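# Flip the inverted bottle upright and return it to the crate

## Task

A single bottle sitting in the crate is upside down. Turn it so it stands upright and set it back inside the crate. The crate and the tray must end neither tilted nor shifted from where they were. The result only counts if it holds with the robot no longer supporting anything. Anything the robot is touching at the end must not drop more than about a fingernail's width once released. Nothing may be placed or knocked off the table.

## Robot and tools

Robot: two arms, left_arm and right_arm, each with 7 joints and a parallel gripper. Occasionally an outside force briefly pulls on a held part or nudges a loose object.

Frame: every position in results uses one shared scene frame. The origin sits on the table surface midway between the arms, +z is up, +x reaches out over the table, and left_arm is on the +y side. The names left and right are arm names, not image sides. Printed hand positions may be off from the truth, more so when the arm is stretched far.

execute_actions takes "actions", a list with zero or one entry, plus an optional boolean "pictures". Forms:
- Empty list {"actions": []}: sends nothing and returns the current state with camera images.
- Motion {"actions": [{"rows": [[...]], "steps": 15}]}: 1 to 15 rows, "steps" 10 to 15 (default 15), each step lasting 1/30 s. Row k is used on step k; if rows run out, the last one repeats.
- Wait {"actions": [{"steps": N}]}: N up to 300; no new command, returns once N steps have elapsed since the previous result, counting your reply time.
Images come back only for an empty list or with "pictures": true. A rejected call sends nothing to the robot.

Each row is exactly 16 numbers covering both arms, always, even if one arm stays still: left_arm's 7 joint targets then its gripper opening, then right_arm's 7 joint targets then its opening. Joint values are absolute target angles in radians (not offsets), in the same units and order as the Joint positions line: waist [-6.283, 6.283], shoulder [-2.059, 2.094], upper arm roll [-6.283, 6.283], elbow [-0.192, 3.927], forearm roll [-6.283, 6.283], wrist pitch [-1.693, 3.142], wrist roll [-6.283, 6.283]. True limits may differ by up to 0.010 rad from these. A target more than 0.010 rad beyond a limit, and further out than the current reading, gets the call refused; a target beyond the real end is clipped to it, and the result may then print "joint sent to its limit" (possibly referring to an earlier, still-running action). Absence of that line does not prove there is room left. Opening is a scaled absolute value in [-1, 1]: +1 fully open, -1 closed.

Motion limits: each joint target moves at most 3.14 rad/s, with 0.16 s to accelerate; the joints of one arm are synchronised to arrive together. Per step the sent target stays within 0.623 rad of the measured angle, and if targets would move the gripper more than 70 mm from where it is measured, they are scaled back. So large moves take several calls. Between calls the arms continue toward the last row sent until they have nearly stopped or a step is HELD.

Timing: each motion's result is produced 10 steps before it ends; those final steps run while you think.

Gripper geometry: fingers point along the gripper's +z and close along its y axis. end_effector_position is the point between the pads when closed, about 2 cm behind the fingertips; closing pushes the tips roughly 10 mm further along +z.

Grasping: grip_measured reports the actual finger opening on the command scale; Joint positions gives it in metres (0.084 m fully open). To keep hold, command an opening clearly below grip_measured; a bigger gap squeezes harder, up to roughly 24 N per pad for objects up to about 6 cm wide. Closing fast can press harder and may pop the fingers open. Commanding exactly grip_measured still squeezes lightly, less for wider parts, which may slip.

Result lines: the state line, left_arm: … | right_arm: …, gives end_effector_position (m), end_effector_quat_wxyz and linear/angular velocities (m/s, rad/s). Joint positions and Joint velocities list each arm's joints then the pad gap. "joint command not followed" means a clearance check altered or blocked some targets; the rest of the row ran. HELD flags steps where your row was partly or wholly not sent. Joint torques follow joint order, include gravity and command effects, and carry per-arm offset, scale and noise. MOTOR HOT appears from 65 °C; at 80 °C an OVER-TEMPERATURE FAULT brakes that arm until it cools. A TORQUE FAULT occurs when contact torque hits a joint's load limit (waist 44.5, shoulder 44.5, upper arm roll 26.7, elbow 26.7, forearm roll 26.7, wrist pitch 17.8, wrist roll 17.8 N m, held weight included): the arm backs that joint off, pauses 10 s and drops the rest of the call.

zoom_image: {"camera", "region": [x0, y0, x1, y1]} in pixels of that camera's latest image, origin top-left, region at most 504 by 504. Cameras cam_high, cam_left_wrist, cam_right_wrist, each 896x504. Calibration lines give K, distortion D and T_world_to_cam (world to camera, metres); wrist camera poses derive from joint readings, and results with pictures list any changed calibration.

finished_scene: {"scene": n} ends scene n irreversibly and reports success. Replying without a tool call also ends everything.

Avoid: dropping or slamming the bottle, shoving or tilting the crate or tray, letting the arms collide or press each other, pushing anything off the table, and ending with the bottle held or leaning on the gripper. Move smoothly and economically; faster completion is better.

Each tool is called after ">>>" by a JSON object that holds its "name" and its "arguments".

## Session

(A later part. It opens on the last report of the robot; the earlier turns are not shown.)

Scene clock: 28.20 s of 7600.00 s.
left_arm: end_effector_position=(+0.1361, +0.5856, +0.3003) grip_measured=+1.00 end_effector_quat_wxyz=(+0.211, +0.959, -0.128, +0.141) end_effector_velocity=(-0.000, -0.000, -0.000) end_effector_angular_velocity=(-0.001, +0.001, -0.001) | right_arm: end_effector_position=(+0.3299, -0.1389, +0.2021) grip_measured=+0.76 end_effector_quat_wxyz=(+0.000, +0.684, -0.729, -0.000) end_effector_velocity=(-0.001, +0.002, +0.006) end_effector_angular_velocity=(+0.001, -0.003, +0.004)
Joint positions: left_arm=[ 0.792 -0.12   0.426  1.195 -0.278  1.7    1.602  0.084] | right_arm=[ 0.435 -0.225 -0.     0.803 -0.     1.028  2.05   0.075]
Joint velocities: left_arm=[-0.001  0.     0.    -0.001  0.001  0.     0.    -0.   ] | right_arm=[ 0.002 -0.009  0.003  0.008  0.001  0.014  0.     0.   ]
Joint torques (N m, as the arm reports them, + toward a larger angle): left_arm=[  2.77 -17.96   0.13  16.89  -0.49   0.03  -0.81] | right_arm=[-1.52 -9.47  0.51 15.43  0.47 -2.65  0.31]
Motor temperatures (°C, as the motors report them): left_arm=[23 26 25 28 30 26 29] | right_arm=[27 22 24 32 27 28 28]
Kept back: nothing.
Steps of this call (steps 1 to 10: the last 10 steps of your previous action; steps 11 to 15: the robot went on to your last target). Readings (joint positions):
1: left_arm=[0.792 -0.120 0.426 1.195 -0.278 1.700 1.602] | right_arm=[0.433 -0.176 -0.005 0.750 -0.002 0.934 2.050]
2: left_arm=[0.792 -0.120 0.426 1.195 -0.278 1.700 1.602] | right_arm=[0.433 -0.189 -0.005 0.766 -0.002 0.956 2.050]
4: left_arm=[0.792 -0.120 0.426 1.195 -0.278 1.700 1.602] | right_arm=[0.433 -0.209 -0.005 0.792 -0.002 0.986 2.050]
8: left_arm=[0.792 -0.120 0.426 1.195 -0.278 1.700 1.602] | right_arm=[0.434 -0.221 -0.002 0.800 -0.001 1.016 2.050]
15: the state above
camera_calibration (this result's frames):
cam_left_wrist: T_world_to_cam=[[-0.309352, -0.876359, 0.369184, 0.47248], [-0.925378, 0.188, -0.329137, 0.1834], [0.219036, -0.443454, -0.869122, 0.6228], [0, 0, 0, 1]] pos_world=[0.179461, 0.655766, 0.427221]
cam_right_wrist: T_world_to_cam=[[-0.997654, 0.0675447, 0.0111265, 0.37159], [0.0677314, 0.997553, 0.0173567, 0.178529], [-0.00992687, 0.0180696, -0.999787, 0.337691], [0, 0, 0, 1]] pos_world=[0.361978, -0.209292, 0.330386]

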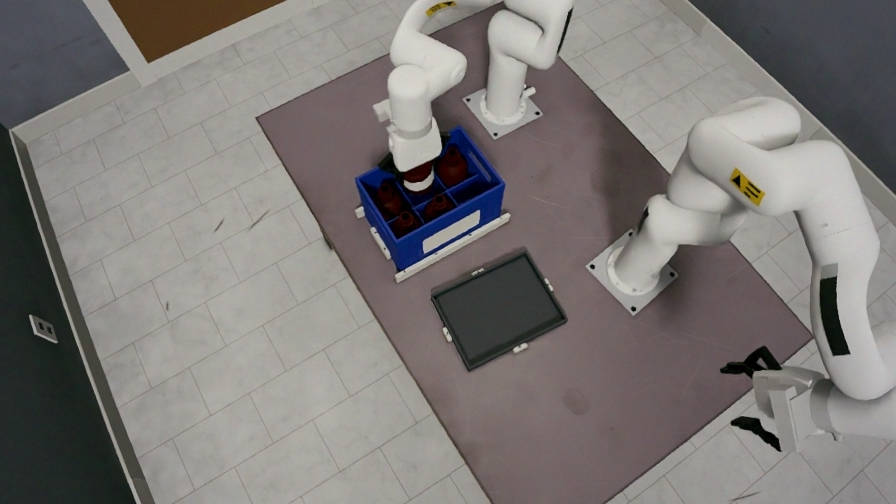

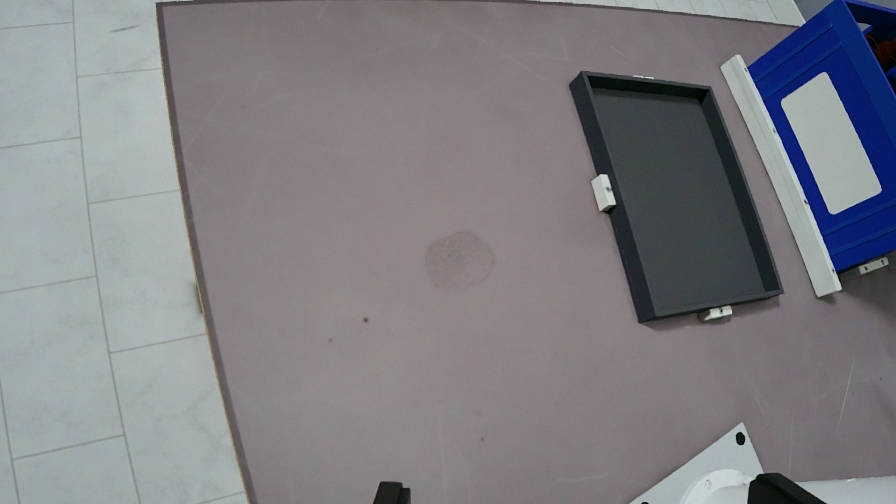

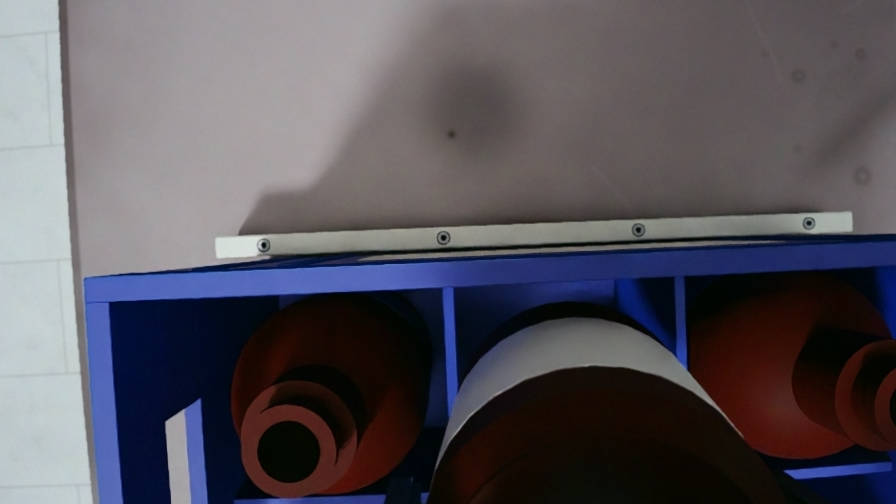

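>>> {"name": "execute_actions", "arguments": {"actions": [{"rows":[[0.792,-0.12,0.426,1.195,-0.278,1.7,1.602,1,0.4353,-0.273,0,1.2201,0,1.4931,2.05,-1]],"steps":15}]}}

>>> {"name": "execute_actions", "arguments": {"actions": [{"steps":15}], "pictures": true}}

Scene clock: 29.60 s of 7600.00 s.
left_arm: end_effector_position=(+0.1361, +0.5856, +0.3003) grip_measured=+1.00 end_effector_quat_wxyz=(+0.211, +0.959, -0.128, +0.141) end_effector_velocity=(-0.000, -0.000, -0.000) end_effector_angular_velocity=(-0.000, +0.000, +0.000) | right_arm: end_effector_position=(+0.3318, -0.1378, +0.2222) grip_measured=+0.76 end_effector_quat_wxyz=(+0.005, +0.685, -0.729, -0.002) end_effector_velocity=(+0.074, +0.032, +0.349) end_effector_angular_velocity=(+0.034, -0.078, -0.000)
Joint positions: left_arm=[ 0.792 -0.12   0.426  1.195 -0.278  1.7    1.602  0.084] | right_arm=[ 0.435 -0.23   0.     0.86  -0.     1.1    2.05   0.075]
Joint velocities: left_arm=[ 0.  0. -0. -0.  0. -0.  0. -0.] | right_arm=[-0.001 -0.106  0.     0.908 -0.     0.929 -0.     0.   ]
Joint torques (N m, as the arm reports them, + toward a larger angle): left_arm=[  2.76 -17.92  -0.01  16.75  -0.51   0.04  -0.7 ] | right_arm=[ -1.1  -13.26   0.29  20.27   0.11  -3.36   0.42]
Motor temperatures (°C, as the motors report them): left_arm=[23 26 25 28 30 26 29] | right_arm=[27 22 24 32 27 28 28]
Steps of this call (steps 1 to 15: the robot went on to your last target; steps 16 to 37: nothing new was sent; steps 38 to 42: the first 5 steps of this action). Readings (joint positions):
38: left_arm=[0.792 -0.120 0.426 1.195 -0.278 1.700 1.602] | right_arm=[0.435 -0.226 -0.000 0.803 -0.000 1.029 2.050]
39: left_arm=[0.792 -0.120 0.426 1.195 -0.278 1.700 1.602] | right_arm=[0.435 -0.226 -0.000 0.805 -0.000 1.033 2.050]
41: left_arm=[0.792 -0.120 0.426 1.195 -0.278 1.700 1.602] | right_arm=[0.435 -0.227 0.000 0.832 0.000 1.070 2.050]
42: the state above

Scene clock: 30.10 s of 7600.00 s.
left_arm: end_effector_position=(+0.1361, +0.5856, +0.3003) grip_measured=+1.00 end_effector_quat_wxyz=(+0.211, +0.959, -0.128, +0.141) end_effector_velocity=(-0.000, +0.000, +0.000) end_effector_angular_velocity=(+0.002, +0.001, -0.000) | right_arm: end_effector_position=(+0.3316, -0.1379, +0.3561) grip_measured=+0.76 end_effector_quat_wxyz=(-0.001, +0.685, -0.729, +0.000) end_effector_velocity=(-0.020, -0.009, +0.048) end_effector_angular_velocity=(-0.024, +0.053, -0.000)
Joint positions: left_arm=[ 0.792 -0.12   0.426  1.195 -0.278  1.7    1.602  0.084] | right_arm=[ 0.435 -0.272 -0.     1.202  0.     1.471  2.05   0.075]
Joint velocities: left_arm=[ 0.     0.     0.     0.002  0.001  0.    -0.    -0.   ] | right_arm=[-0.    -0.003 -0.     0.149  0.     0.21  -0.    -0.   ]
Joint torques (N m, as the arm reports them, + toward a larger angle): left_arm=[  2.74 -18.1    0.1   16.79  -0.38   0.    -0.53] | right_arm=[-1.27 -8.01  0.82 14.39  0.48 -2.32  0.33]
Motor temperatures (°C, as the motors report them): left_arm=[23 26 25 28 30 26 29] | right_arm=[27 22 24 32 27 28 28]
Kept back: nothing.
Steps of this call (steps 1 to 10: the last 10 steps of your previous action; steps 11 to 15: the robot went on to your last target). Readings (joint positions):
1: left_arm=[0.792 -0.120 0.426 1.195 -0.278 1.700 1.602] | right_arm=[0.435 -0.234 0.000 0.891 -0.000 1.131 2.050]
2: left_arm=[0.792 -0.120 0.426 1.195 -0.278 1.700 1.602] | right_arm=[0.435 -0.239 0.000 0.923 -0.000 1.161 2.050]
4: left_arm=[0.792 -0.120 0.426 1.195 -0.278 1.700 1.602] | right_arm=[0.435 -0.246 -0.000 0.979 0.000 1.220 2.050]
8: left_arm=[0.792 -0.120 0.426 1.195 -0.278 1.700 1.602] | right_arm=[0.435 -0.257 -0.000 1.083 -0.000 1.340 2.050]
15: the state above
camera_calibration (this result's frames):
cam_left_wrist: T_world_to_cam=[[-0.309352, -0.876359, 0.369184, 0.47248], [-0.925378, 0.188, -0.329137, 0.1834], [0.219036, -0.443454, -0.869121, 0.6228], [0, 0, 0, 1]] pos_world=[0.179461, 0.655766, 0.427221]
cam_right_wrist: T_world_to_cam=[[-0.997711, 0.0671213, 0.00825234, 0.372467], [0.0672674, 0.997555, 0.0189288, 0.174354], [-0.00696164, 0.0194406, -0.999787, 0.490952], [0, 0, 0, 1]] pos_world=[0.363304, -0.208473, 0.484473]

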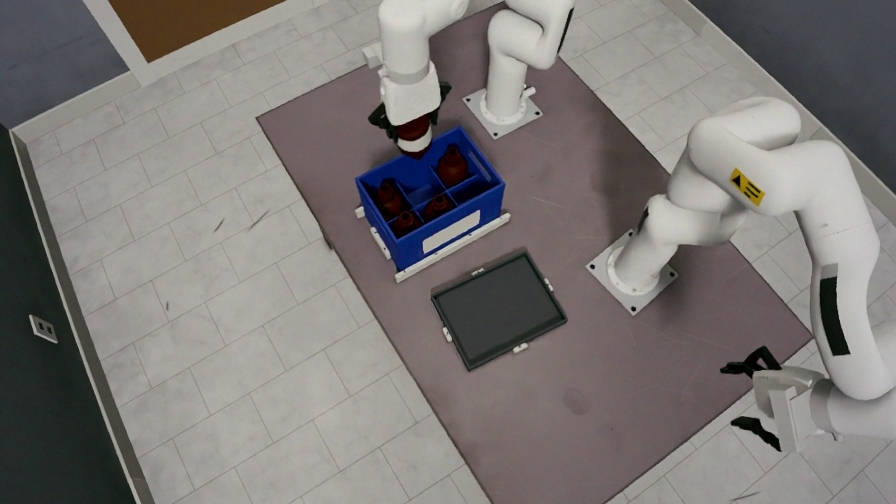

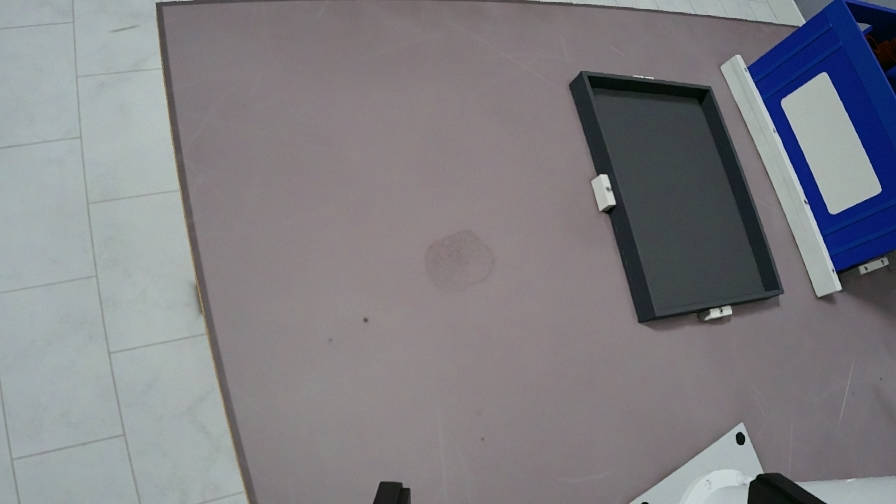

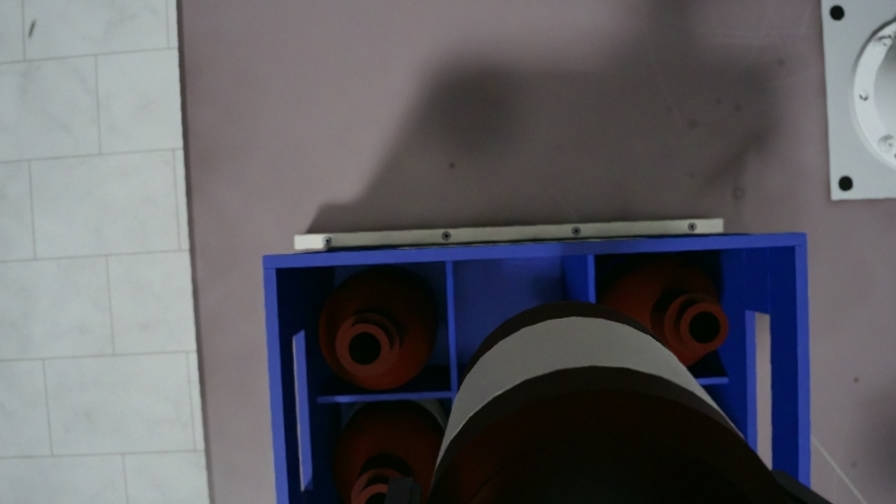

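>>> {"name": "execute_actions", "arguments": {"actions": [{"rows":[[0.792,-0.12,0.426,1.195,-0.278,1.7,1.602,1,1.5708,-1.401,0,0.5484,0,0.3786,2.05,-1]],"steps":15}]}}

>>> {"name": "execute_actions", "arguments": {"actions": [{"steps":45}], "pictures": true}}

Scene clock: 30.87 s of 7600.00 s.
left_arm: end_effector_position=(+0.1361, +0.5856, +0.3003) grip_measured=+1.00 end_effector_quat_wxyz=(+0.211, +0.959, -0.128, +0.141) end_effector_velocity=(-0.000, +0.000, +0.000) end_effector_angular_velocity=(+0.001, -0.000, +0.000) | right_arm: end_effector_position=(+0.3178, -0.1198, +0.3637) grip_measured=+0.76 end_effector_quat_wxyz=(-0.029, +0.705, -0.709, +0.009) end_effector_velocity=(-0.212, +0.308, +0.049) end_effector_angular_velocity=(+0.382, -0.766, +0.934)
Joint positions: left_arm=[ 0.792 -0.12   0.426  1.195 -0.278  1.7    1.602  0.084] | right_arm=[ 0.497 -0.334 -0.005  1.154 -0.001  1.428  2.05   0.075]
Joint velocities: left_arm=[ 0.    -0.     0.     0.001  0.     0.    -0.     0.   ] | right_arm=[ 0.868 -0.877  0.07  -0.844  0.01  -0.823  0.     0.   ]
Joint torques (N m, as the arm reports them, + toward a larger angle): left_arm=[  2.37 -17.89   0.09  17.    -0.55   0.02  -0.58] | right_arm=[  2.79 -10.88   4.49  17.35   0.98  -2.9    0.01]
Motor temperatures (°C, as the motors report them): left_arm=[23 26 25 28 30 26 29] | right_arm=[27 22 24 32 27 28 28]
Steps of this call (steps 1 to 18: the robot went on to your last target; steps 19 to 23: the first 5 steps of this action). Readings (joint positions):
19: left_arm=[0.792 -0.120 0.426 1.195 -0.278 1.700 1.602] | right_arm=[0.435 -0.273 -0.000 1.220 -0.000 1.493 2.050]
20: left_arm=[0.792 -0.120 0.426 1.195 -0.278 1.700 1.602] | right_arm=[0.438 -0.275 -0.001 1.217 -0.000 1.489 2.050]
22: left_arm=[0.792 -0.120 0.426 1.195 -0.278 1.700 1.602] | right_arm=[0.470 -0.307 -0.006 1.182 -0.001 1.455 2.050]
23: the state above

Scene clock: 32.37 s of 7600.00 s.
left_arm: end_effector_position=(+0.1361, +0.5856, +0.3003) grip_measured=+1.00 end_effector_quat_wxyz=(+0.211, +0.959, -0.128, +0.141) end_effector_velocity=(-0.000, +0.000, -0.000) end_effector_angular_velocity=(+0.000, +0.001, -0.001) | right_arm: end_effector_position=(-0.0193, -0.0300, +0.6370) grip_measured=+0.76 end_effector_quat_wxyz=(+0.678, -0.695, +0.187, +0.150) end_effector_velocity=(-0.065, -0.068, +0.059) end_effector_angular_velocity=(+0.349, -0.011, +0.238)
Joint positions: left_arm=[ 0.792 -0.12   0.426  1.195 -0.278  1.7    1.602  0.084] | right_arm=[ 1.545 -1.377 -0.     0.561  0.     0.404  2.05   0.075]
Joint velocities: left_arm=[-0.    -0.     0.    -0.     0.002 -0.     0.    -0.   ] | right_arm=[ 0.239 -0.231 -0.004 -0.115  0.    -0.234  0.    -0.   ]
Joint torques (N m, as the arm reports them, + toward a larger angle): left_arm=[  2.39 -17.73   0.09  16.84  -0.49   0.04  -0.63] | right_arm=[-3.93  7.73  0.69 13.37  0.56 -3.27  0.12]
Motor temperatures (°C, as the motors report them): left_arm=[23 26 25 29 30 26 29] | right_arm=[27 22 24 32 27 28 28]
Kept back: nothing.
Steps of this call (steps 1 to 10: the last 10 steps of your previous action; steps 11 to 45: the robot went on to your last target). Readings (joint positions):
1: left_arm=[0.792 -0.120 0.426 1.195 -0.278 1.700 1.602] | right_arm=[0.527 -0.364 -0.002 1.127 -0.000 1.400 2.050]
2: left_arm=[0.792 -0.120 0.426 1.195 -0.278 1.700 1.602] | right_arm=[0.555 -0.392 0.001 1.100 0.000 1.373 2.050]
4: left_arm=[0.792 -0.120 0.426 1.195 -0.278 1.700 1.602] | right_arm=[0.609 -0.446 0.003 1.050 0.000 1.320 2.050]
8: left_arm=[0.792 -0.120 0.426 1.195 -0.278 1.700 1.602] | right_arm=[0.714 -0.551 0.001 0.963 0.000 1.215 2.050]
45: the state above
camera_calibration (this result's frames):
cam_left_wrist: T_world_to_cam=[[-0.309352, -0.876359, 0.369183, 0.47248], [-0.925378, 0.188, -0.329138, 0.183399], [0.219036, -0.443453, -0.869122, 0.6228], [0, 0, 0, 1]] pos_world=[0.179461, 0.655766, 0.427221]
cam_right_wrist: T_world_to_cam=[[-0.466494, -0.0225551, -0.884237, 0.588845], [-0.884193, 0.0392389, 0.46547, -0.246542], [0.0241978, 0.998975, -0.0382478, 0.184688], [0, 0, 0, 1]] pos_world=[0.0522329, -0.161543, 0.642501]

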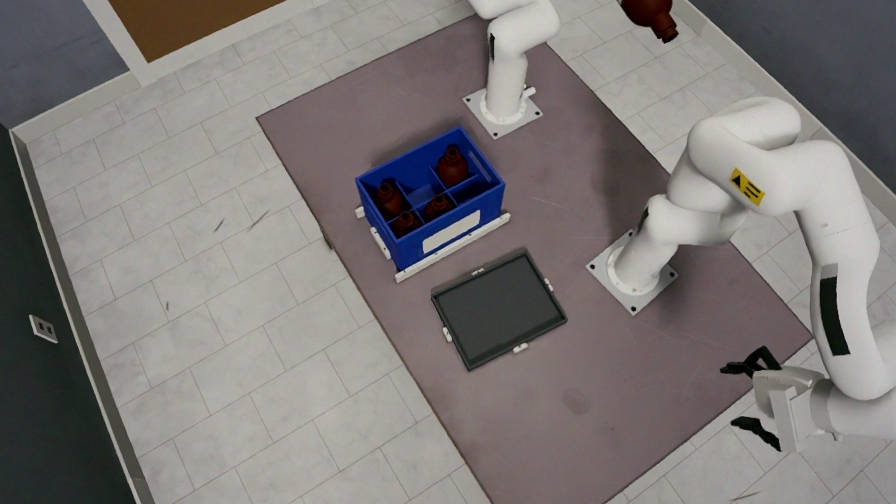

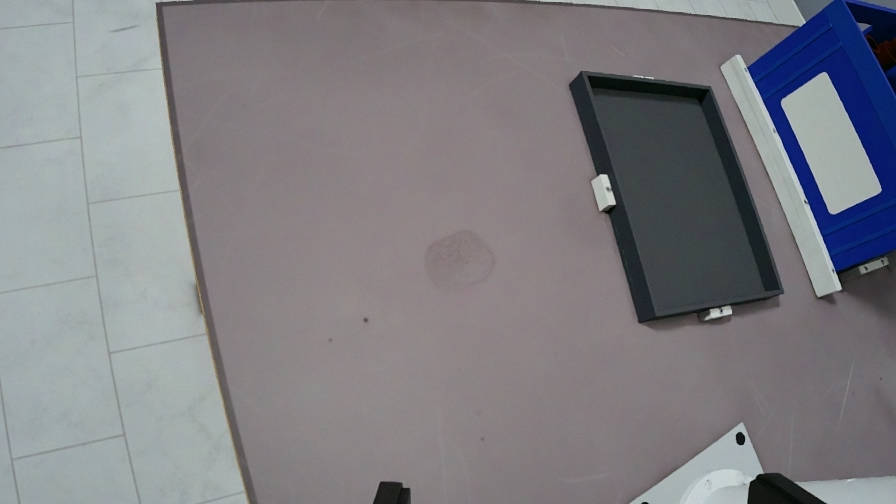

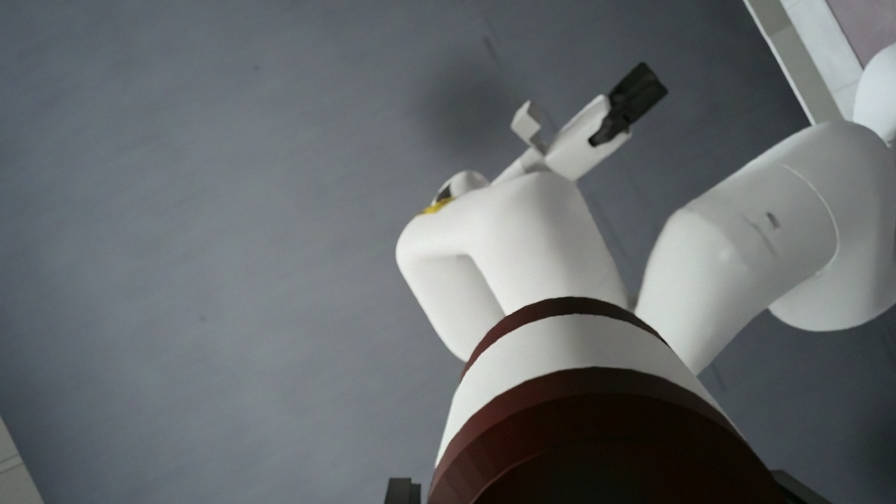

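>>> {"name": "execute_actions", "arguments": {"actions": [{"rows":[[-1.5708,-1.7585,0,0.6308,0,0.8185,1.602,1,1.5708,-1.401,0,0.5484,0,0.3786,2.05,-1]],"steps":15}]}}

>>> {"name": "execute_actions", "arguments": {"actions": [{"steps":60}], "pictures": true}}

Scene clock: 33.00 s of 7600.00 s.
left_arm: end_effector_position=(+0.1563, +0.5728, +0.2993) grip_measured=+1.00 end_effector_quat_wxyz=(+0.189, +0.958, -0.169, +0.131) end_effector_velocity=(+0.312, -0.205, +0.012) end_effector_angular_velocity=(+0.699, -0.097, -1.155) | right_arm: end_effector_position=(-0.0264, -0.0372, +0.6428) grip_measured=+0.76 end_effector_quat_wxyz=(+0.688, -0.685, +0.174, +0.161) end_effector_velocity=(-0.000, -0.001, +0.001) end_effector_angular_velocity=(+0.003, -0.000, +0.001)
Joint positions: left_arm=[ 0.74  -0.174  0.393  1.145 -0.253  1.644  1.602  0.084] | right_arm=[ 1.571 -1.401 -0.     0.548  0.     0.379  2.05   0.075]
Joint velocities: left_arm=[-0.699 -0.677 -0.547 -0.58   0.272 -0.636  0.001 -0.   ] | right_arm=[ 0.001 -0.002  0.     0.    -0.    -0.001 -0.     0.   ]
Joint torques (N m, as the arm reports them, + toward a larger angle): left_arm=[  0.91 -17.55  -2.24  17.02  -0.87  -0.16  -0.78] | right_arm=[-1.2   5.45  1.23 14.02  0.23 -3.84  0.23]
Motor temperatures (°C, as the motors report them): left_arm=[23 26 25 29 30 26 29] | right_arm=[27 22 24 32 27 28 28]
Steps of this call (steps 1 to 14: the robot went on to your last target; steps 15 to 19: the first 5 steps of this action). Readings (joint positions):
15: left_arm=[0.792 -0.120 0.426 1.195 -0.278 1.700 1.602] | right_arm=[1.570 -1.400 -0.000 0.548 0.000 0.379 2.050]
16: left_arm=[0.790 -0.123 0.425 1.192 -0.276 1.696 1.602] | right_arm=[1.570 -1.401 -0.000 0.548 0.000 0.379 2.050]
18: left_arm=[0.762 -0.152 0.410 1.164 -0.262 1.665 1.602] | right_arm=[1.571 -1.401 -0.000 0.548 0.000 0.379 2.050]
19: the state above

Scene clock: 35.00 s of 7600.00 s.
left_arm: end_effector_position=(+0.1538, +0.1474, +0.6040) grip_measured=+1.00 end_effector_quat_wxyz=(+0.264, -0.351, +0.710, -0.550) end_effector_velocity=(-0.304, -0.124, +0.119) end_effector_angular_velocity=(-0.314, -0.589, -1.260) | right_arm: end_effector_position=(-0.0265, -0.0373, +0.6429) grip_measured=+0.76 end_effector_quat_wxyz=(+0.688, -0.685, +0.174, +0.161) end_effector_velocity=(-0.000, +0.000, -0.000) end_effector_angular_velocity=(-0.000, +0.000, +0.000)
Joint positions: left_arm=[-0.756 -1.525  0.026  0.666 -0.017  0.88   1.602  0.084] | right_arm=[ 1.571 -1.401  0.     0.548 -0.     0.379  2.05   0.075]
Joint velocities: left_arm=[-1.287 -0.595 -0.068 -0.09   0.044 -0.156 -0.     0.   ] | right_arm=[ 0.     0.001 -0.     0.     0.    -0.    -0.    -0.   ]
Joint torques (N m, as the arm reports them, + toward a larger angle): left_arm=[ 1.42 16.81  1.98 11.83 -0.12 -1.49 -0.77] | right_arm=[-0.85  6.1   1.43 14.09  0.64 -4.07  0.07]
Motor temperatures (°C, as the motors report them): left_arm=[23 26 25 29 30 26 29] | right_arm=[27 22 24 32 27 28 28]
Kept back: nothing.
Steps of this call (steps 1 to 10: the last 10 steps of your previous action; steps 11 to 60: the robot went on to your last target). Readings (joint positions):
1: left_arm=[0.716 -0.196 0.375 1.126 -0.244 1.623 1.602] | right_arm=[1.571 -1.401 -0.000 0.548 0.000 0.379 2.050]
2: left_arm=[0.694 -0.217 0.359 1.108 -0.235 1.602 1.602] | right_arm=[1.571 -1.401 -0.000 0.548 0.000 0.379 2.050]
4: left_arm=[0.652 -0.259 0.333 1.074 -0.219 1.560 1.602] | right_arm=[1.571 -1.401 -0.000 0.548 0.000 0.379 2.050]
8: left_arm=[0.565 -0.347 0.287 1.011 -0.188 1.473 1.602] | right_arm=[1.571 -1.401 -0.000 0.548 0.000 0.379 2.050]
60: the state above
camera_calibration (this result's frames):
cam_left_wrist: T_world_to_cam=[[-0.207169, 0.154888, -0.965966, 0.620507], [0.617798, 0.78631, -0.00641695, -0.138337], [0.758555, -0.598102, -0.258588, 0.259639], [0, 0, 0, 1]] pos_world=[0.0170637, 0.167957, 0.665641]
cam_right_wrist: T_world_to_cam=[[-0.464949, -0.00195544, -0.885335, 0.592083], [-0.885336, -0.00079174, 0.464951, -0.256526], [-0.00161014, 0.999998, -0.0013631, 0.167991], [0, 0, 0, 1]] pos_world=[0.0484474, -0.167036, 0.643693]

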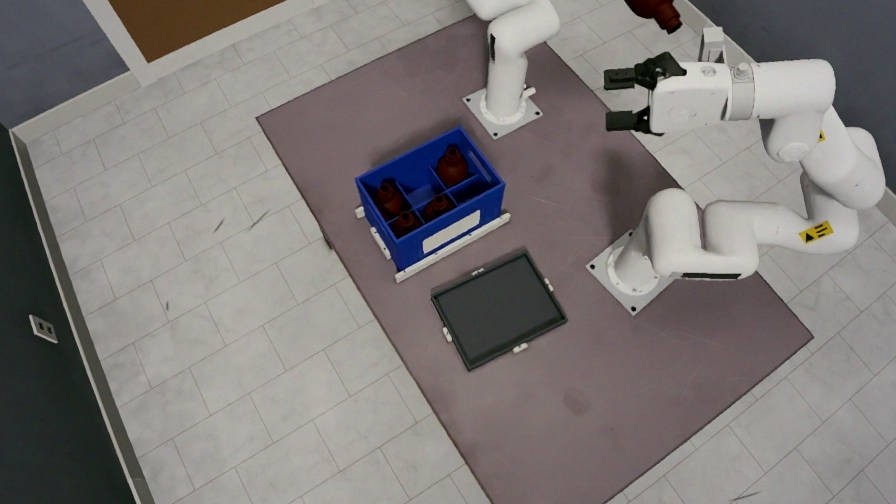

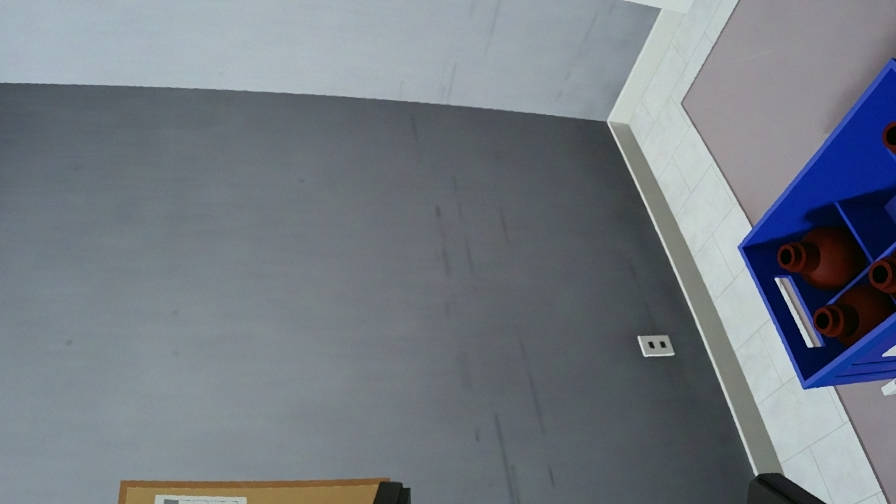

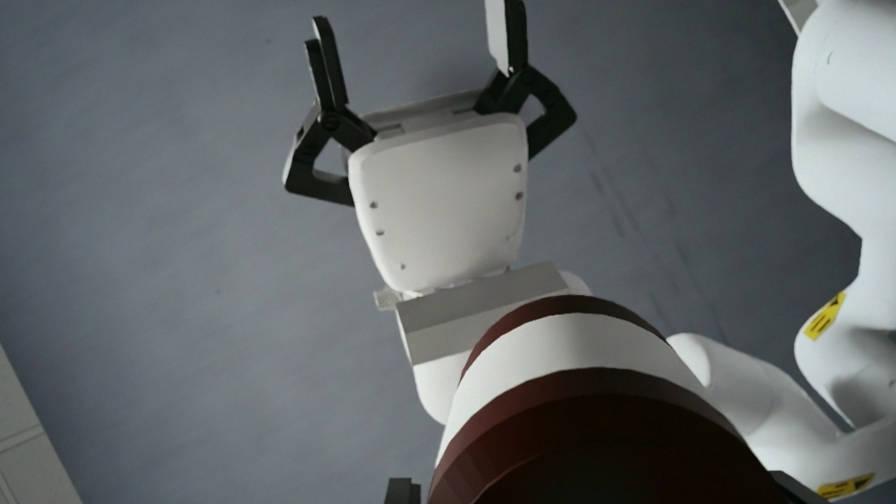

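>>> {"name": "execute_actions", "arguments": {"actions": [{"steps":30}], "pictures": true}}

Scene clock: 36.00 s of 7600.00 s.
left_arm: end_effector_position=(+0.0000, +0.1350, +0.6428) grip_measured=+1.00 end_effector_quat_wxyz=(+0.051, -0.029, +0.707, -0.705) end_effector_velocity=(-0.001, +0.001, +0.000) end_effector_angular_velocity=(-0.003, +0.001, -0.008) | right_arm: end_effector_position=(-0.0265, -0.0373, +0.6429) grip_measured=+0.76 end_effector_quat_wxyz=(+0.688, -0.685, +0.174, +0.161) end_effector_velocity=(+0.000, +0.000, -0.000) end_effector_angular_velocity=(-0.000, +0.000, -0.000)
Joint positions: left_arm=[-1.57  -1.758 -0.     0.631 -0.     0.819  1.602  0.084] | right_arm=[ 1.571 -1.401 -0.     0.548  0.     0.379  2.05   0.075]
Joint velocities: left_arm=[-0.007 -0.002  0.001 -0.    -0.001 -0.    -0.     0.   ] | right_arm=[ 0.  0. -0. -0. -0.  0.  0.  0.]
Joint torques (N m, as the arm reports them, + toward a larger angle): left_arm=[ 2.84 19.71  1.66  9.17  0.02 -1.22 -0.75] | right_arm=[-1.34  5.18  1.03 14.04  0.3  -3.73  0.32]
Motor temperatures (°C, as the motors report them): left_arm=[23 26 25 28 30 26 29] | right_arm=[27 22 24 32 27 28 28]
Kept back: nothing.
Steps of this call (steps 1 to 30: the robot went on to your last target). Readings (joint positions):
1: left_arm=[-0.800 -1.545 0.024 0.663 -0.016 0.875 1.602] | right_arm=[1.571 -1.401 0.000 0.548 0.000 0.379 2.050]
2: left_arm=[-0.847 -1.564 0.022 0.661 -0.015 0.870 1.602] | right_arm=[1.571 -1.401 -0.000 0.548 0.000 0.379 2.050]
4: left_arm=[-0.947 -1.600 0.018 0.655 -0.012 0.860 1.602] | right_arm=[1.571 -1.401 0.000 0.548 -0.000 0.379 2.050]
8: left_arm=[-1.181 -1.666 0.010 0.645 -0.007 0.843 1.602] | right_arm=[1.571 -1.401 0.000 0.548 0.000 0.379 2.050]
30: the state above
camera_calibration (this result's frames):
cam_left_wrist: T_world_to_cam=[[0.0358676, 0.00729993, -0.99933, 0.669476], [0.993361, 0.109114, 0.0364504, 0.0304862], [0.109307, -0.994002, -0.00333781, 0.268323], [0, 0, 0, 1]] pos_world=[-0.0836259, 0.258501, 0.668811]
cam_right_wrist: T_world_to_cam=[[-0.464949, -0.00195536, -0.885335, 0.592083], [-0.885336, -0.000791784, 0.464951, -0.256526], [-0.00161014, 0.999998, -0.00136302, 0.167991], [0, 0, 0, 1]] pos_world=[0.0484475, -0.167036, 0.643693]

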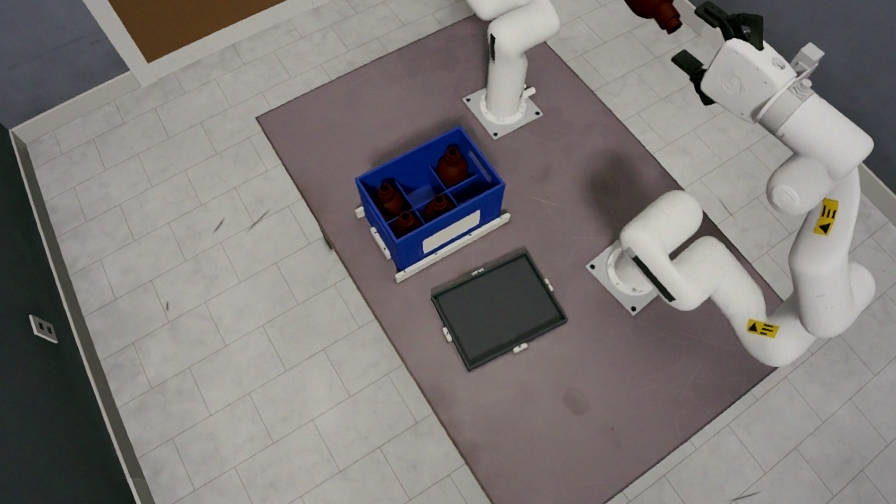

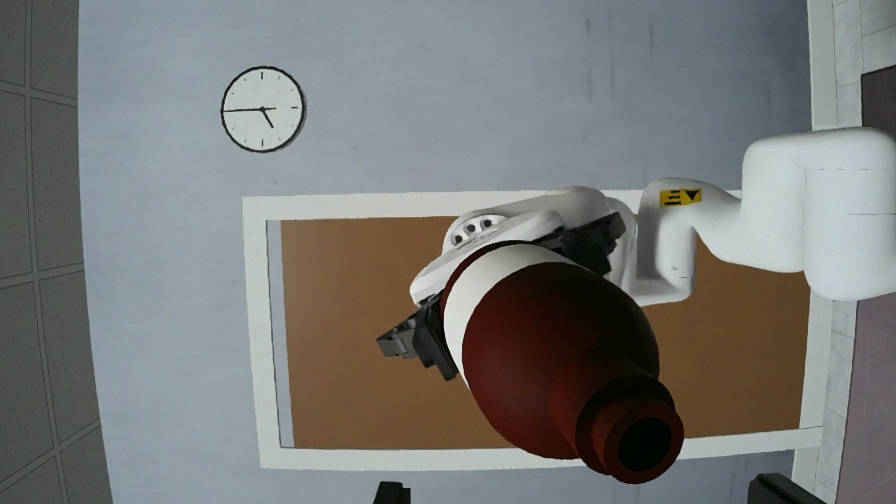

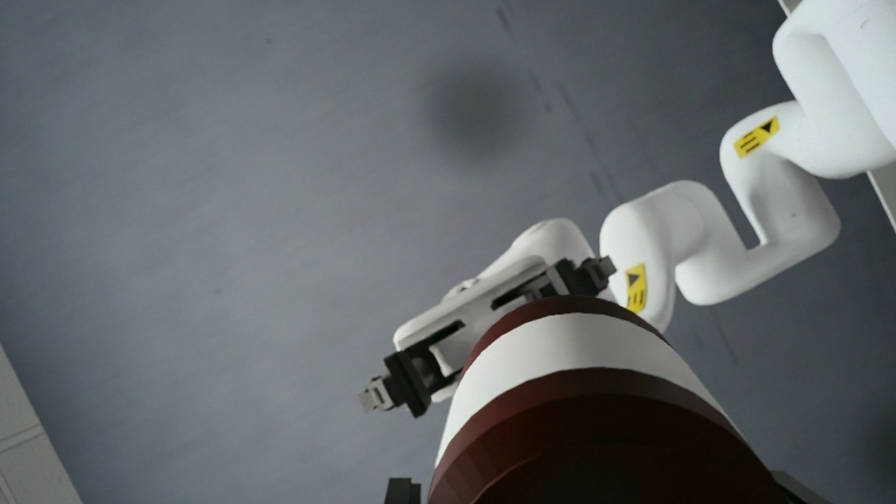

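>>> {"name": "execute_actions", "arguments": {"actions": [{"rows":[[-1.72,-1.8202,0,0.5712,0,0.8206,1.602,1,1.5708,-1.401,0,0.5484,0,0.3786,2.05,-1]],"steps":15}]}}

>>> {"name": "execute_actions", "arguments": {"actions": [{"steps":15}], "pictures": true}}

Scene clock: 36.90 s of 7600.00 s.
left_arm: end_effector_position=(-0.0079, +0.1346, +0.6360) grip_measured=+1.00 end_effector_quat_wxyz=(+0.031, -0.008, +0.707, -0.706) end_effector_velocity=(-0.085, -0.004, -0.089) end_effector_angular_velocity=(+0.001, +0.030, -0.731) | right_arm: end_effector_position=(-0.0265, -0.0373, +0.6429) grip_measured=+0.76 end_effector_quat_wxyz=(+0.688, -0.685, +0.174, +0.161) end_effector_velocity=(-0.000, -0.000, +0.000) end_effector_angular_velocity=(+0.000, +0.000, +0.000)
Joint positions: left_arm=[-1.628 -1.782 -0.001  0.608  0.     0.819  1.602  0.084] | right_arm=[ 1.571 -1.401  0.     0.548 -0.     0.379  2.05   0.075]
Joint velocities: left_arm=[-0.724 -0.304  0.029 -0.292 -0.002  0.015  0.     0.   ] | right_arm=[ 0.001 -0.    -0.     0.    -0.    -0.    -0.    -0.   ]
Joint torques (N m, as the arm reports them, + toward a larger angle): left_arm=[ 3.38 20.75  1.98  9.3   0.11 -1.29 -0.71] | right_arm=[-0.5   5.93  1.34 14.1   0.72 -3.7   0.05]
Motor temperatures (°C, as the motors report them): left_arm=[23 26 25 28 30 26 29] | right_arm=[27 22 24 32 27 28 28]
Steps of this call (steps 1 to 15: the robot went on to your last target; steps 16 to 22: nothing new was sent; steps 23 to 27: the first 5 steps of this action). Readings (joint positions):
23: left_arm=[-1.571 -1.759 -0.000 0.631 0.000 0.818 1.602] | right_arm=[1.571 -1.401 -0.000 0.548 0.000 0.379 2.050]
24: left_arm=[-1.573 -1.760 -0.000 0.630 0.000 0.818 1.602] | right_arm=[1.571 -1.401 -0.000 0.548 0.000 0.379 2.050]
26: left_arm=[-1.604 -1.772 -0.002 0.617 0.000 0.819 1.602] | right_arm=[1.571 -1.401 -0.000 0.548 0.000 0.379 2.050]
27: the state above

Scene clock: 37.40 s of 7600.00 s.
left_arm: end_effector_position=(-0.0196, +0.1343, +0.6251) grip_measured=+1.00 end_effector_quat_wxyz=(-0.002, +0.024, +0.707, -0.707) end_effector_velocity=(-0.001, -0.000, -0.001) end_effector_angular_velocity=(+0.000, +0.001, -0.008) | right_arm: end_effector_position=(-0.0265, -0.0373, +0.6429) grip_measured=+0.76 end_effector_quat_wxyz=(+0.688, -0.685, +0.174, +0.161) end_effector_velocity=(-0.000, +0.000, -0.000) end_effector_angular_velocity=(-0.000, -0.000, +0.000)
Joint positions: left_arm=[-1.719 -1.82  -0.     0.572  0.     0.821  1.602  0.084] | right_arm=[ 1.571 -1.401  0.     0.548 -0.     0.379  2.05   0.075]
Joint velocities: left_arm=[-0.008 -0.003  0.001 -0.004  0.     0.     0.     0.   ] | right_arm=[ 0. -0.  0.  0. -0.  0.  0. -0.]
Joint torques (N m, as the arm reports them, + toward a larger angle): left_arm=[ 2.67 19.8   1.49  9.22  0.17 -1.32 -0.77] | right_arm=[-1.21  6.01  1.24 14.13  0.59 -3.79  0.21]
Motor temperatures (°C, as the motors report them): left_arm=[23 26 25 28 30 26 29] | right_arm=[27 22 24 32 27 28 28]
Kept back: nothing.
Steps of this call (steps 1 to 10: the last 10 steps of your previous action; steps 11 to 15: the robot went on to your last target). Readings (joint positions):
1: left_arm=[-1.651 -1.792 0.000 0.599 -0.000 0.820 1.602] | right_arm=[1.571 -1.401 -0.000 0.548 0.000 0.379 2.050]
2: left_arm=[-1.670 -1.800 0.001 0.591 -0.000 0.820 1.602] | right_arm=[1.571 -1.401 -0.000 0.548 -0.000 0.379 2.050]
4: left_arm=[-1.694 -1.810 0.001 0.582 -0.000 0.820 1.602] | right_arm=[1.571 -1.401 0.000 0.548 0.000 0.379 2.050]
8: left_arm=[-1.713 -1.817 0.000 0.574 -0.000 0.821 1.602] | right_arm=[1.571 -1.401 0.000 0.548 0.000 0.379 2.050]
15: the state above
camera_calibration (this result's frames):
cam_left_wrist: T_world_to_cam=[[0.0365566, 0.00142832, -0.999331, 0.653239], [0.998547, -0.03966, 0.0364712, 0.0707251], [-0.0395813, -0.999212, -0.00287608, 0.267186], [0, 0, 0, 1]] pos_world=[-0.083927, 0.268848, 0.650991]
cam_right_wrist: T_world_to_cam=[[-0.464949, -0.00195555, -0.885335, 0.592083], [-0.885336, -0.000791668, 0.464951, -0.256526], [-0.00161012, 0.999998, -0.00136323, 0.167991], [0, 0, 0, 1]] pos_world=[0.0484474, -0.167036, 0.643693]

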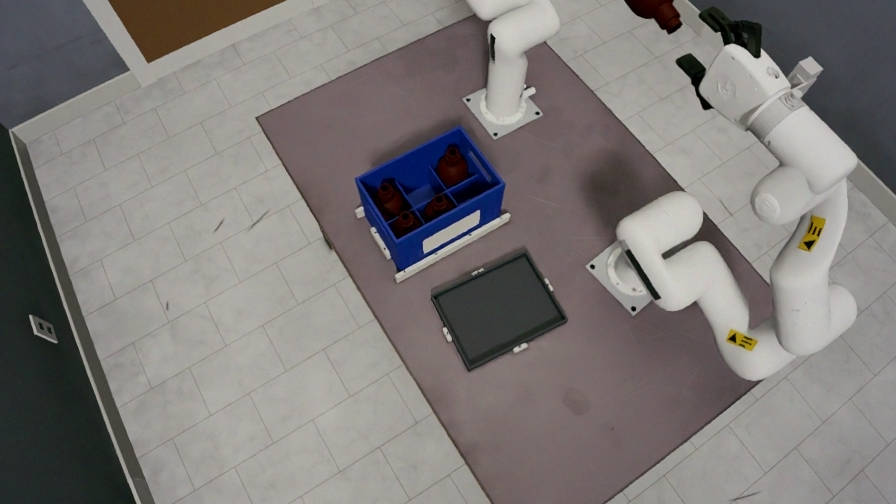

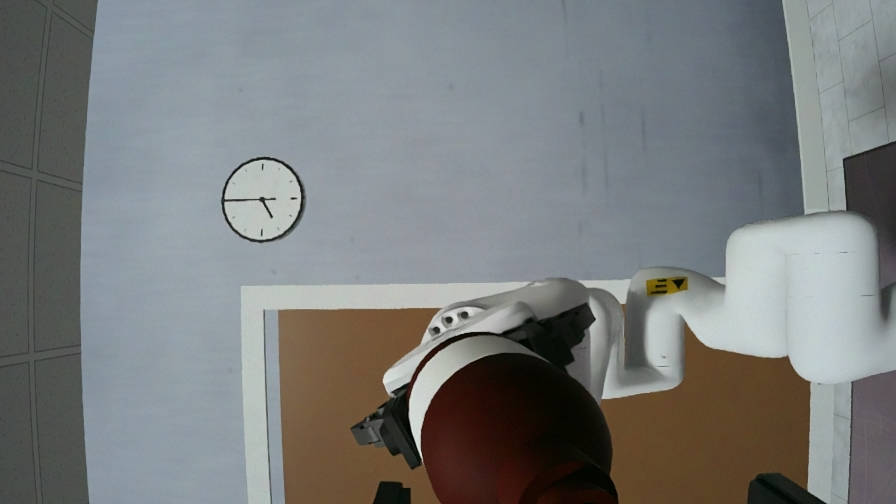

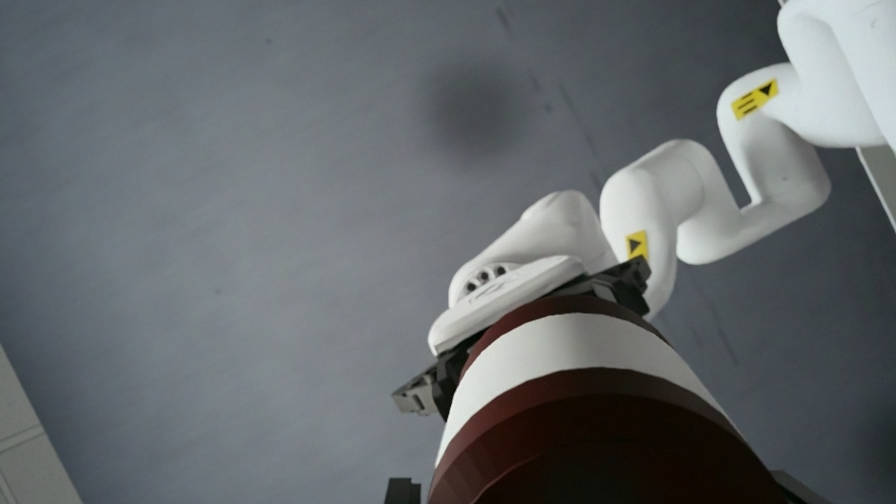

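>>> {"name": "execute_actions", "arguments": {"actions": [{"rows":[[-1.72,-1.7137,0,0.5193,0,0.6622,1.602,1,1.5708,-1.401,0,0.5484,0,0.3786,2.05,-1]],"steps":15}]}}

>>> {"name": "execute_actions", "arguments": {"actions": [{"steps":15}], "pictures": true}}

Scene clock: 38.00 s of 7600.00 s.
left_arm: end_effector_position=(-0.0203, +0.1186, +0.6275) grip_measured=+1.00 end_effector_quat_wxyz=(-0.002, +0.024, +0.705, -0.709) end_effector_velocity=(-0.008, -0.244, -0.027) end_effector_angular_velocity=(+0.110, -0.004, +0.001) | right_arm: end_effector_position=(-0.0265, -0.0373, +0.6429) grip_measured=+0.76 end_effector_quat_wxyz=(+0.688, -0.685, +0.174, +0.161) end_effector_velocity=(+0.000, +0.000, -0.000) end_effector_angular_velocity=(-0.001, -0.000, -0.000)
Joint positions: left_arm=[-1.72  -1.781 -0.     0.554  0.     0.759  1.602  0.084] | right_arm=[ 1.571 -1.401  0.     0.548  0.     0.379  2.05   0.075]
Joint velocities: left_arm=[ 0.     0.537  0.002 -0.286  0.002 -0.714 -0.    -0.   ] | right_arm=[-0.     0.001  0.    -0.     0.     0.    -0.    -0.   ]
Joint torques (N m, as the arm reports them, + toward a larger angle): left_arm=[ 2.81 20.24  1.38  8.07 -0.14 -0.75 -0.65] | right_arm=[-0.81  5.36  0.86 13.81  0.72 -3.9   0.23]
Motor temperatures (°C, as the motors report them): left_arm=[23 26 25 28 30 26 29] | right_arm=[27 22 24 32 27 28 28]
Steps of this call (steps 1 to 13: the robot went on to your last target; steps 14 to 18: the first 5 steps of this action). Readings (joint positions):
14: left_arm=[-1.720 -1.820 -0.000 0.571 0.000 0.820 1.602] | right_arm=[1.571 -1.401 -0.000 0.548 -0.000 0.379 2.050]
15: left_arm=[-1.720 -1.819 -0.000 0.571 -0.000 0.817 1.602] | right_arm=[1.571 -1.401 -0.000 0.548 0.000 0.379 2.050]
17: left_arm=[-1.720 -1.798 -0.000 0.563 0.000 0.783 1.602] | right_arm=[1.571 -1.401 0.000 0.548 -0.000 0.379 2.050]
18: the state above

Scene clock: 38.50 s of 7600.00 s.
left_arm: end_effector_position=(-0.0213, +0.0898, +0.6252) grip_measured=+1.00 end_effector_quat_wxyz=(-0.002, +0.024, +0.706, -0.707) end_effector_velocity=(-0.000, -0.003, -0.000) end_effector_angular_velocity=(+0.001, -0.000, +0.000) | right_arm: end_effector_position=(-0.0265, -0.0373, +0.6429) grip_measured=+0.76 end_effector_quat_wxyz=(+0.688, -0.685, +0.174, +0.161) end_effector_velocity=(-0.000, -0.000, +0.000) end_effector_angular_velocity=(+0.000, +0.000, +0.000)
Joint positions: left_arm=[-1.72  -1.715 -0.     0.52   0.     0.663  1.602  0.084] | right_arm=[ 1.571 -1.401 -0.     0.548 -0.     0.379  2.05   0.075]
Joint velocities: left_arm=[ 0.     0.006  0.    -0.003  0.    -0.008 -0.    -0.   ] | right_arm=[ 0.  0. -0.  0. -0. -0. -0.  0.]
Joint torques (N m, as the arm reports them, + toward a larger angle): left_arm=[ 2.72 17.31  1.51 11.44  0.15 -1.35 -0.85] | right_arm=[-0.71  4.85  1.19 14.11  0.67 -3.89  0.06]
Motor temperatures (°C, as the motors report them): left_arm=[23 26 25 28 30 26 29] | right_arm=[27 22 24 32 27 28 28]
Kept back: nothing.
Steps of this call (steps 1 to 10: the last 10 steps of your previous action; steps 11 to 15: the robot went on to your last target). Readings (joint positions):
1: left_arm=[-1.720 -1.764 -0.000 0.544 0.000 0.737 1.602] | right_arm=[1.571 -1.401 0.000 0.548 0.000 0.379 2.050]
2: left_arm=[-1.720 -1.749 0.000 0.536 -0.000 0.718 1.602] | right_arm=[1.571 -1.401 -0.000 0.548 -0.000 0.379 2.050]
4: left_arm=[-1.720 -1.731 0.000 0.526 -0.000 0.693 1.602] | right_arm=[1.571 -1.401 0.000 0.548 -0.000 0.379 2.050]
8: left_arm=[-1.720 -1.719 -0.000 0.522 0.000 0.671 1.602] | right_arm=[1.571 -1.401 -0.000 0.548 -0.000 0.379 2.050]
15: the state above
camera_calibration (this result's frames):
cam_left_wrist: T_world_to_cam=[[0.0364157, 0.000714881, -0.999336, 0.653516], [0.998508, -0.0407426, 0.0363564, 0.0708602], [-0.0406896, -0.999169, -0.00219749, 0.222161], [0, 0, 0, 1]] pos_world=[-0.085513, 0.224397, 0.650994]
cam_right_wrist: T_world_to_cam=[[-0.464949, -0.00195554, -0.885335, 0.592083], [-0.885336, -0.000791645, 0.464951, -0.256526], [-0.0016101, 0.999998, -0.00136323, 0.167991], [0, 0, 0, 1]] pos_world=[0.0484475, -0.167036, 0.643693]

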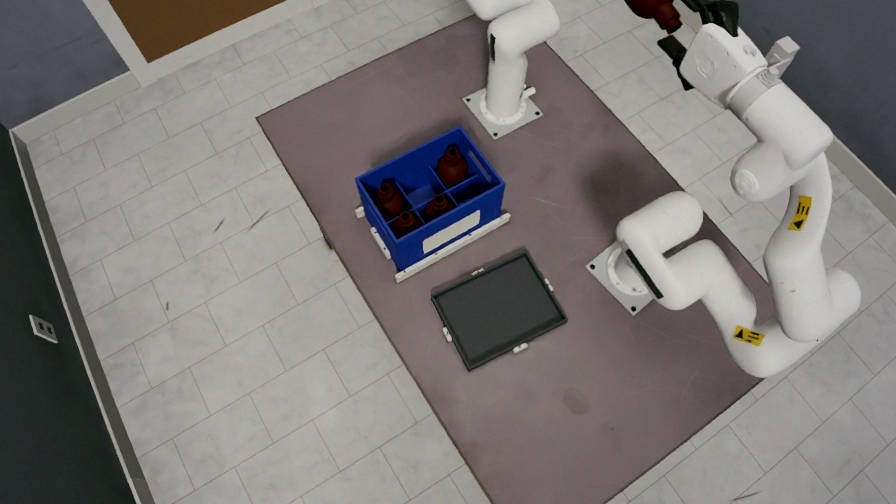

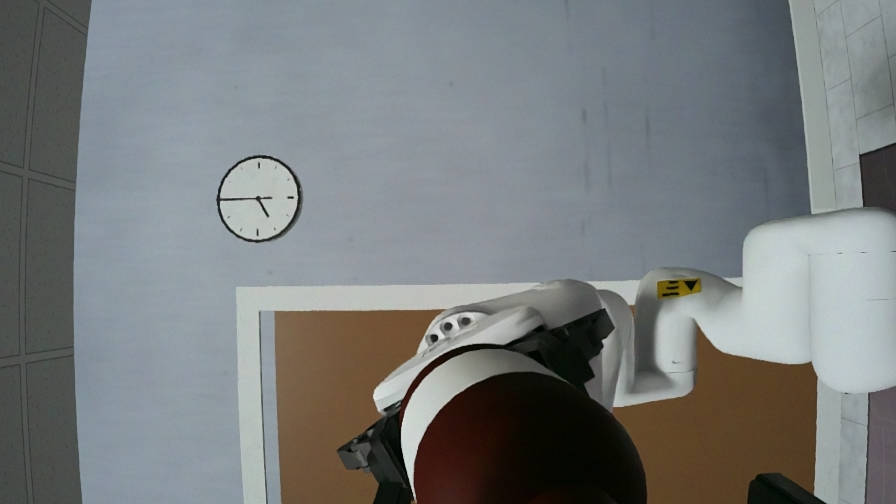

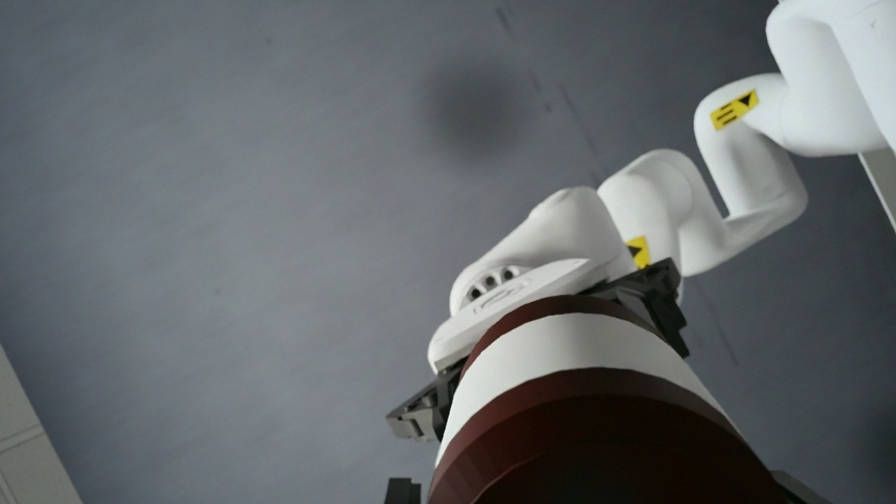

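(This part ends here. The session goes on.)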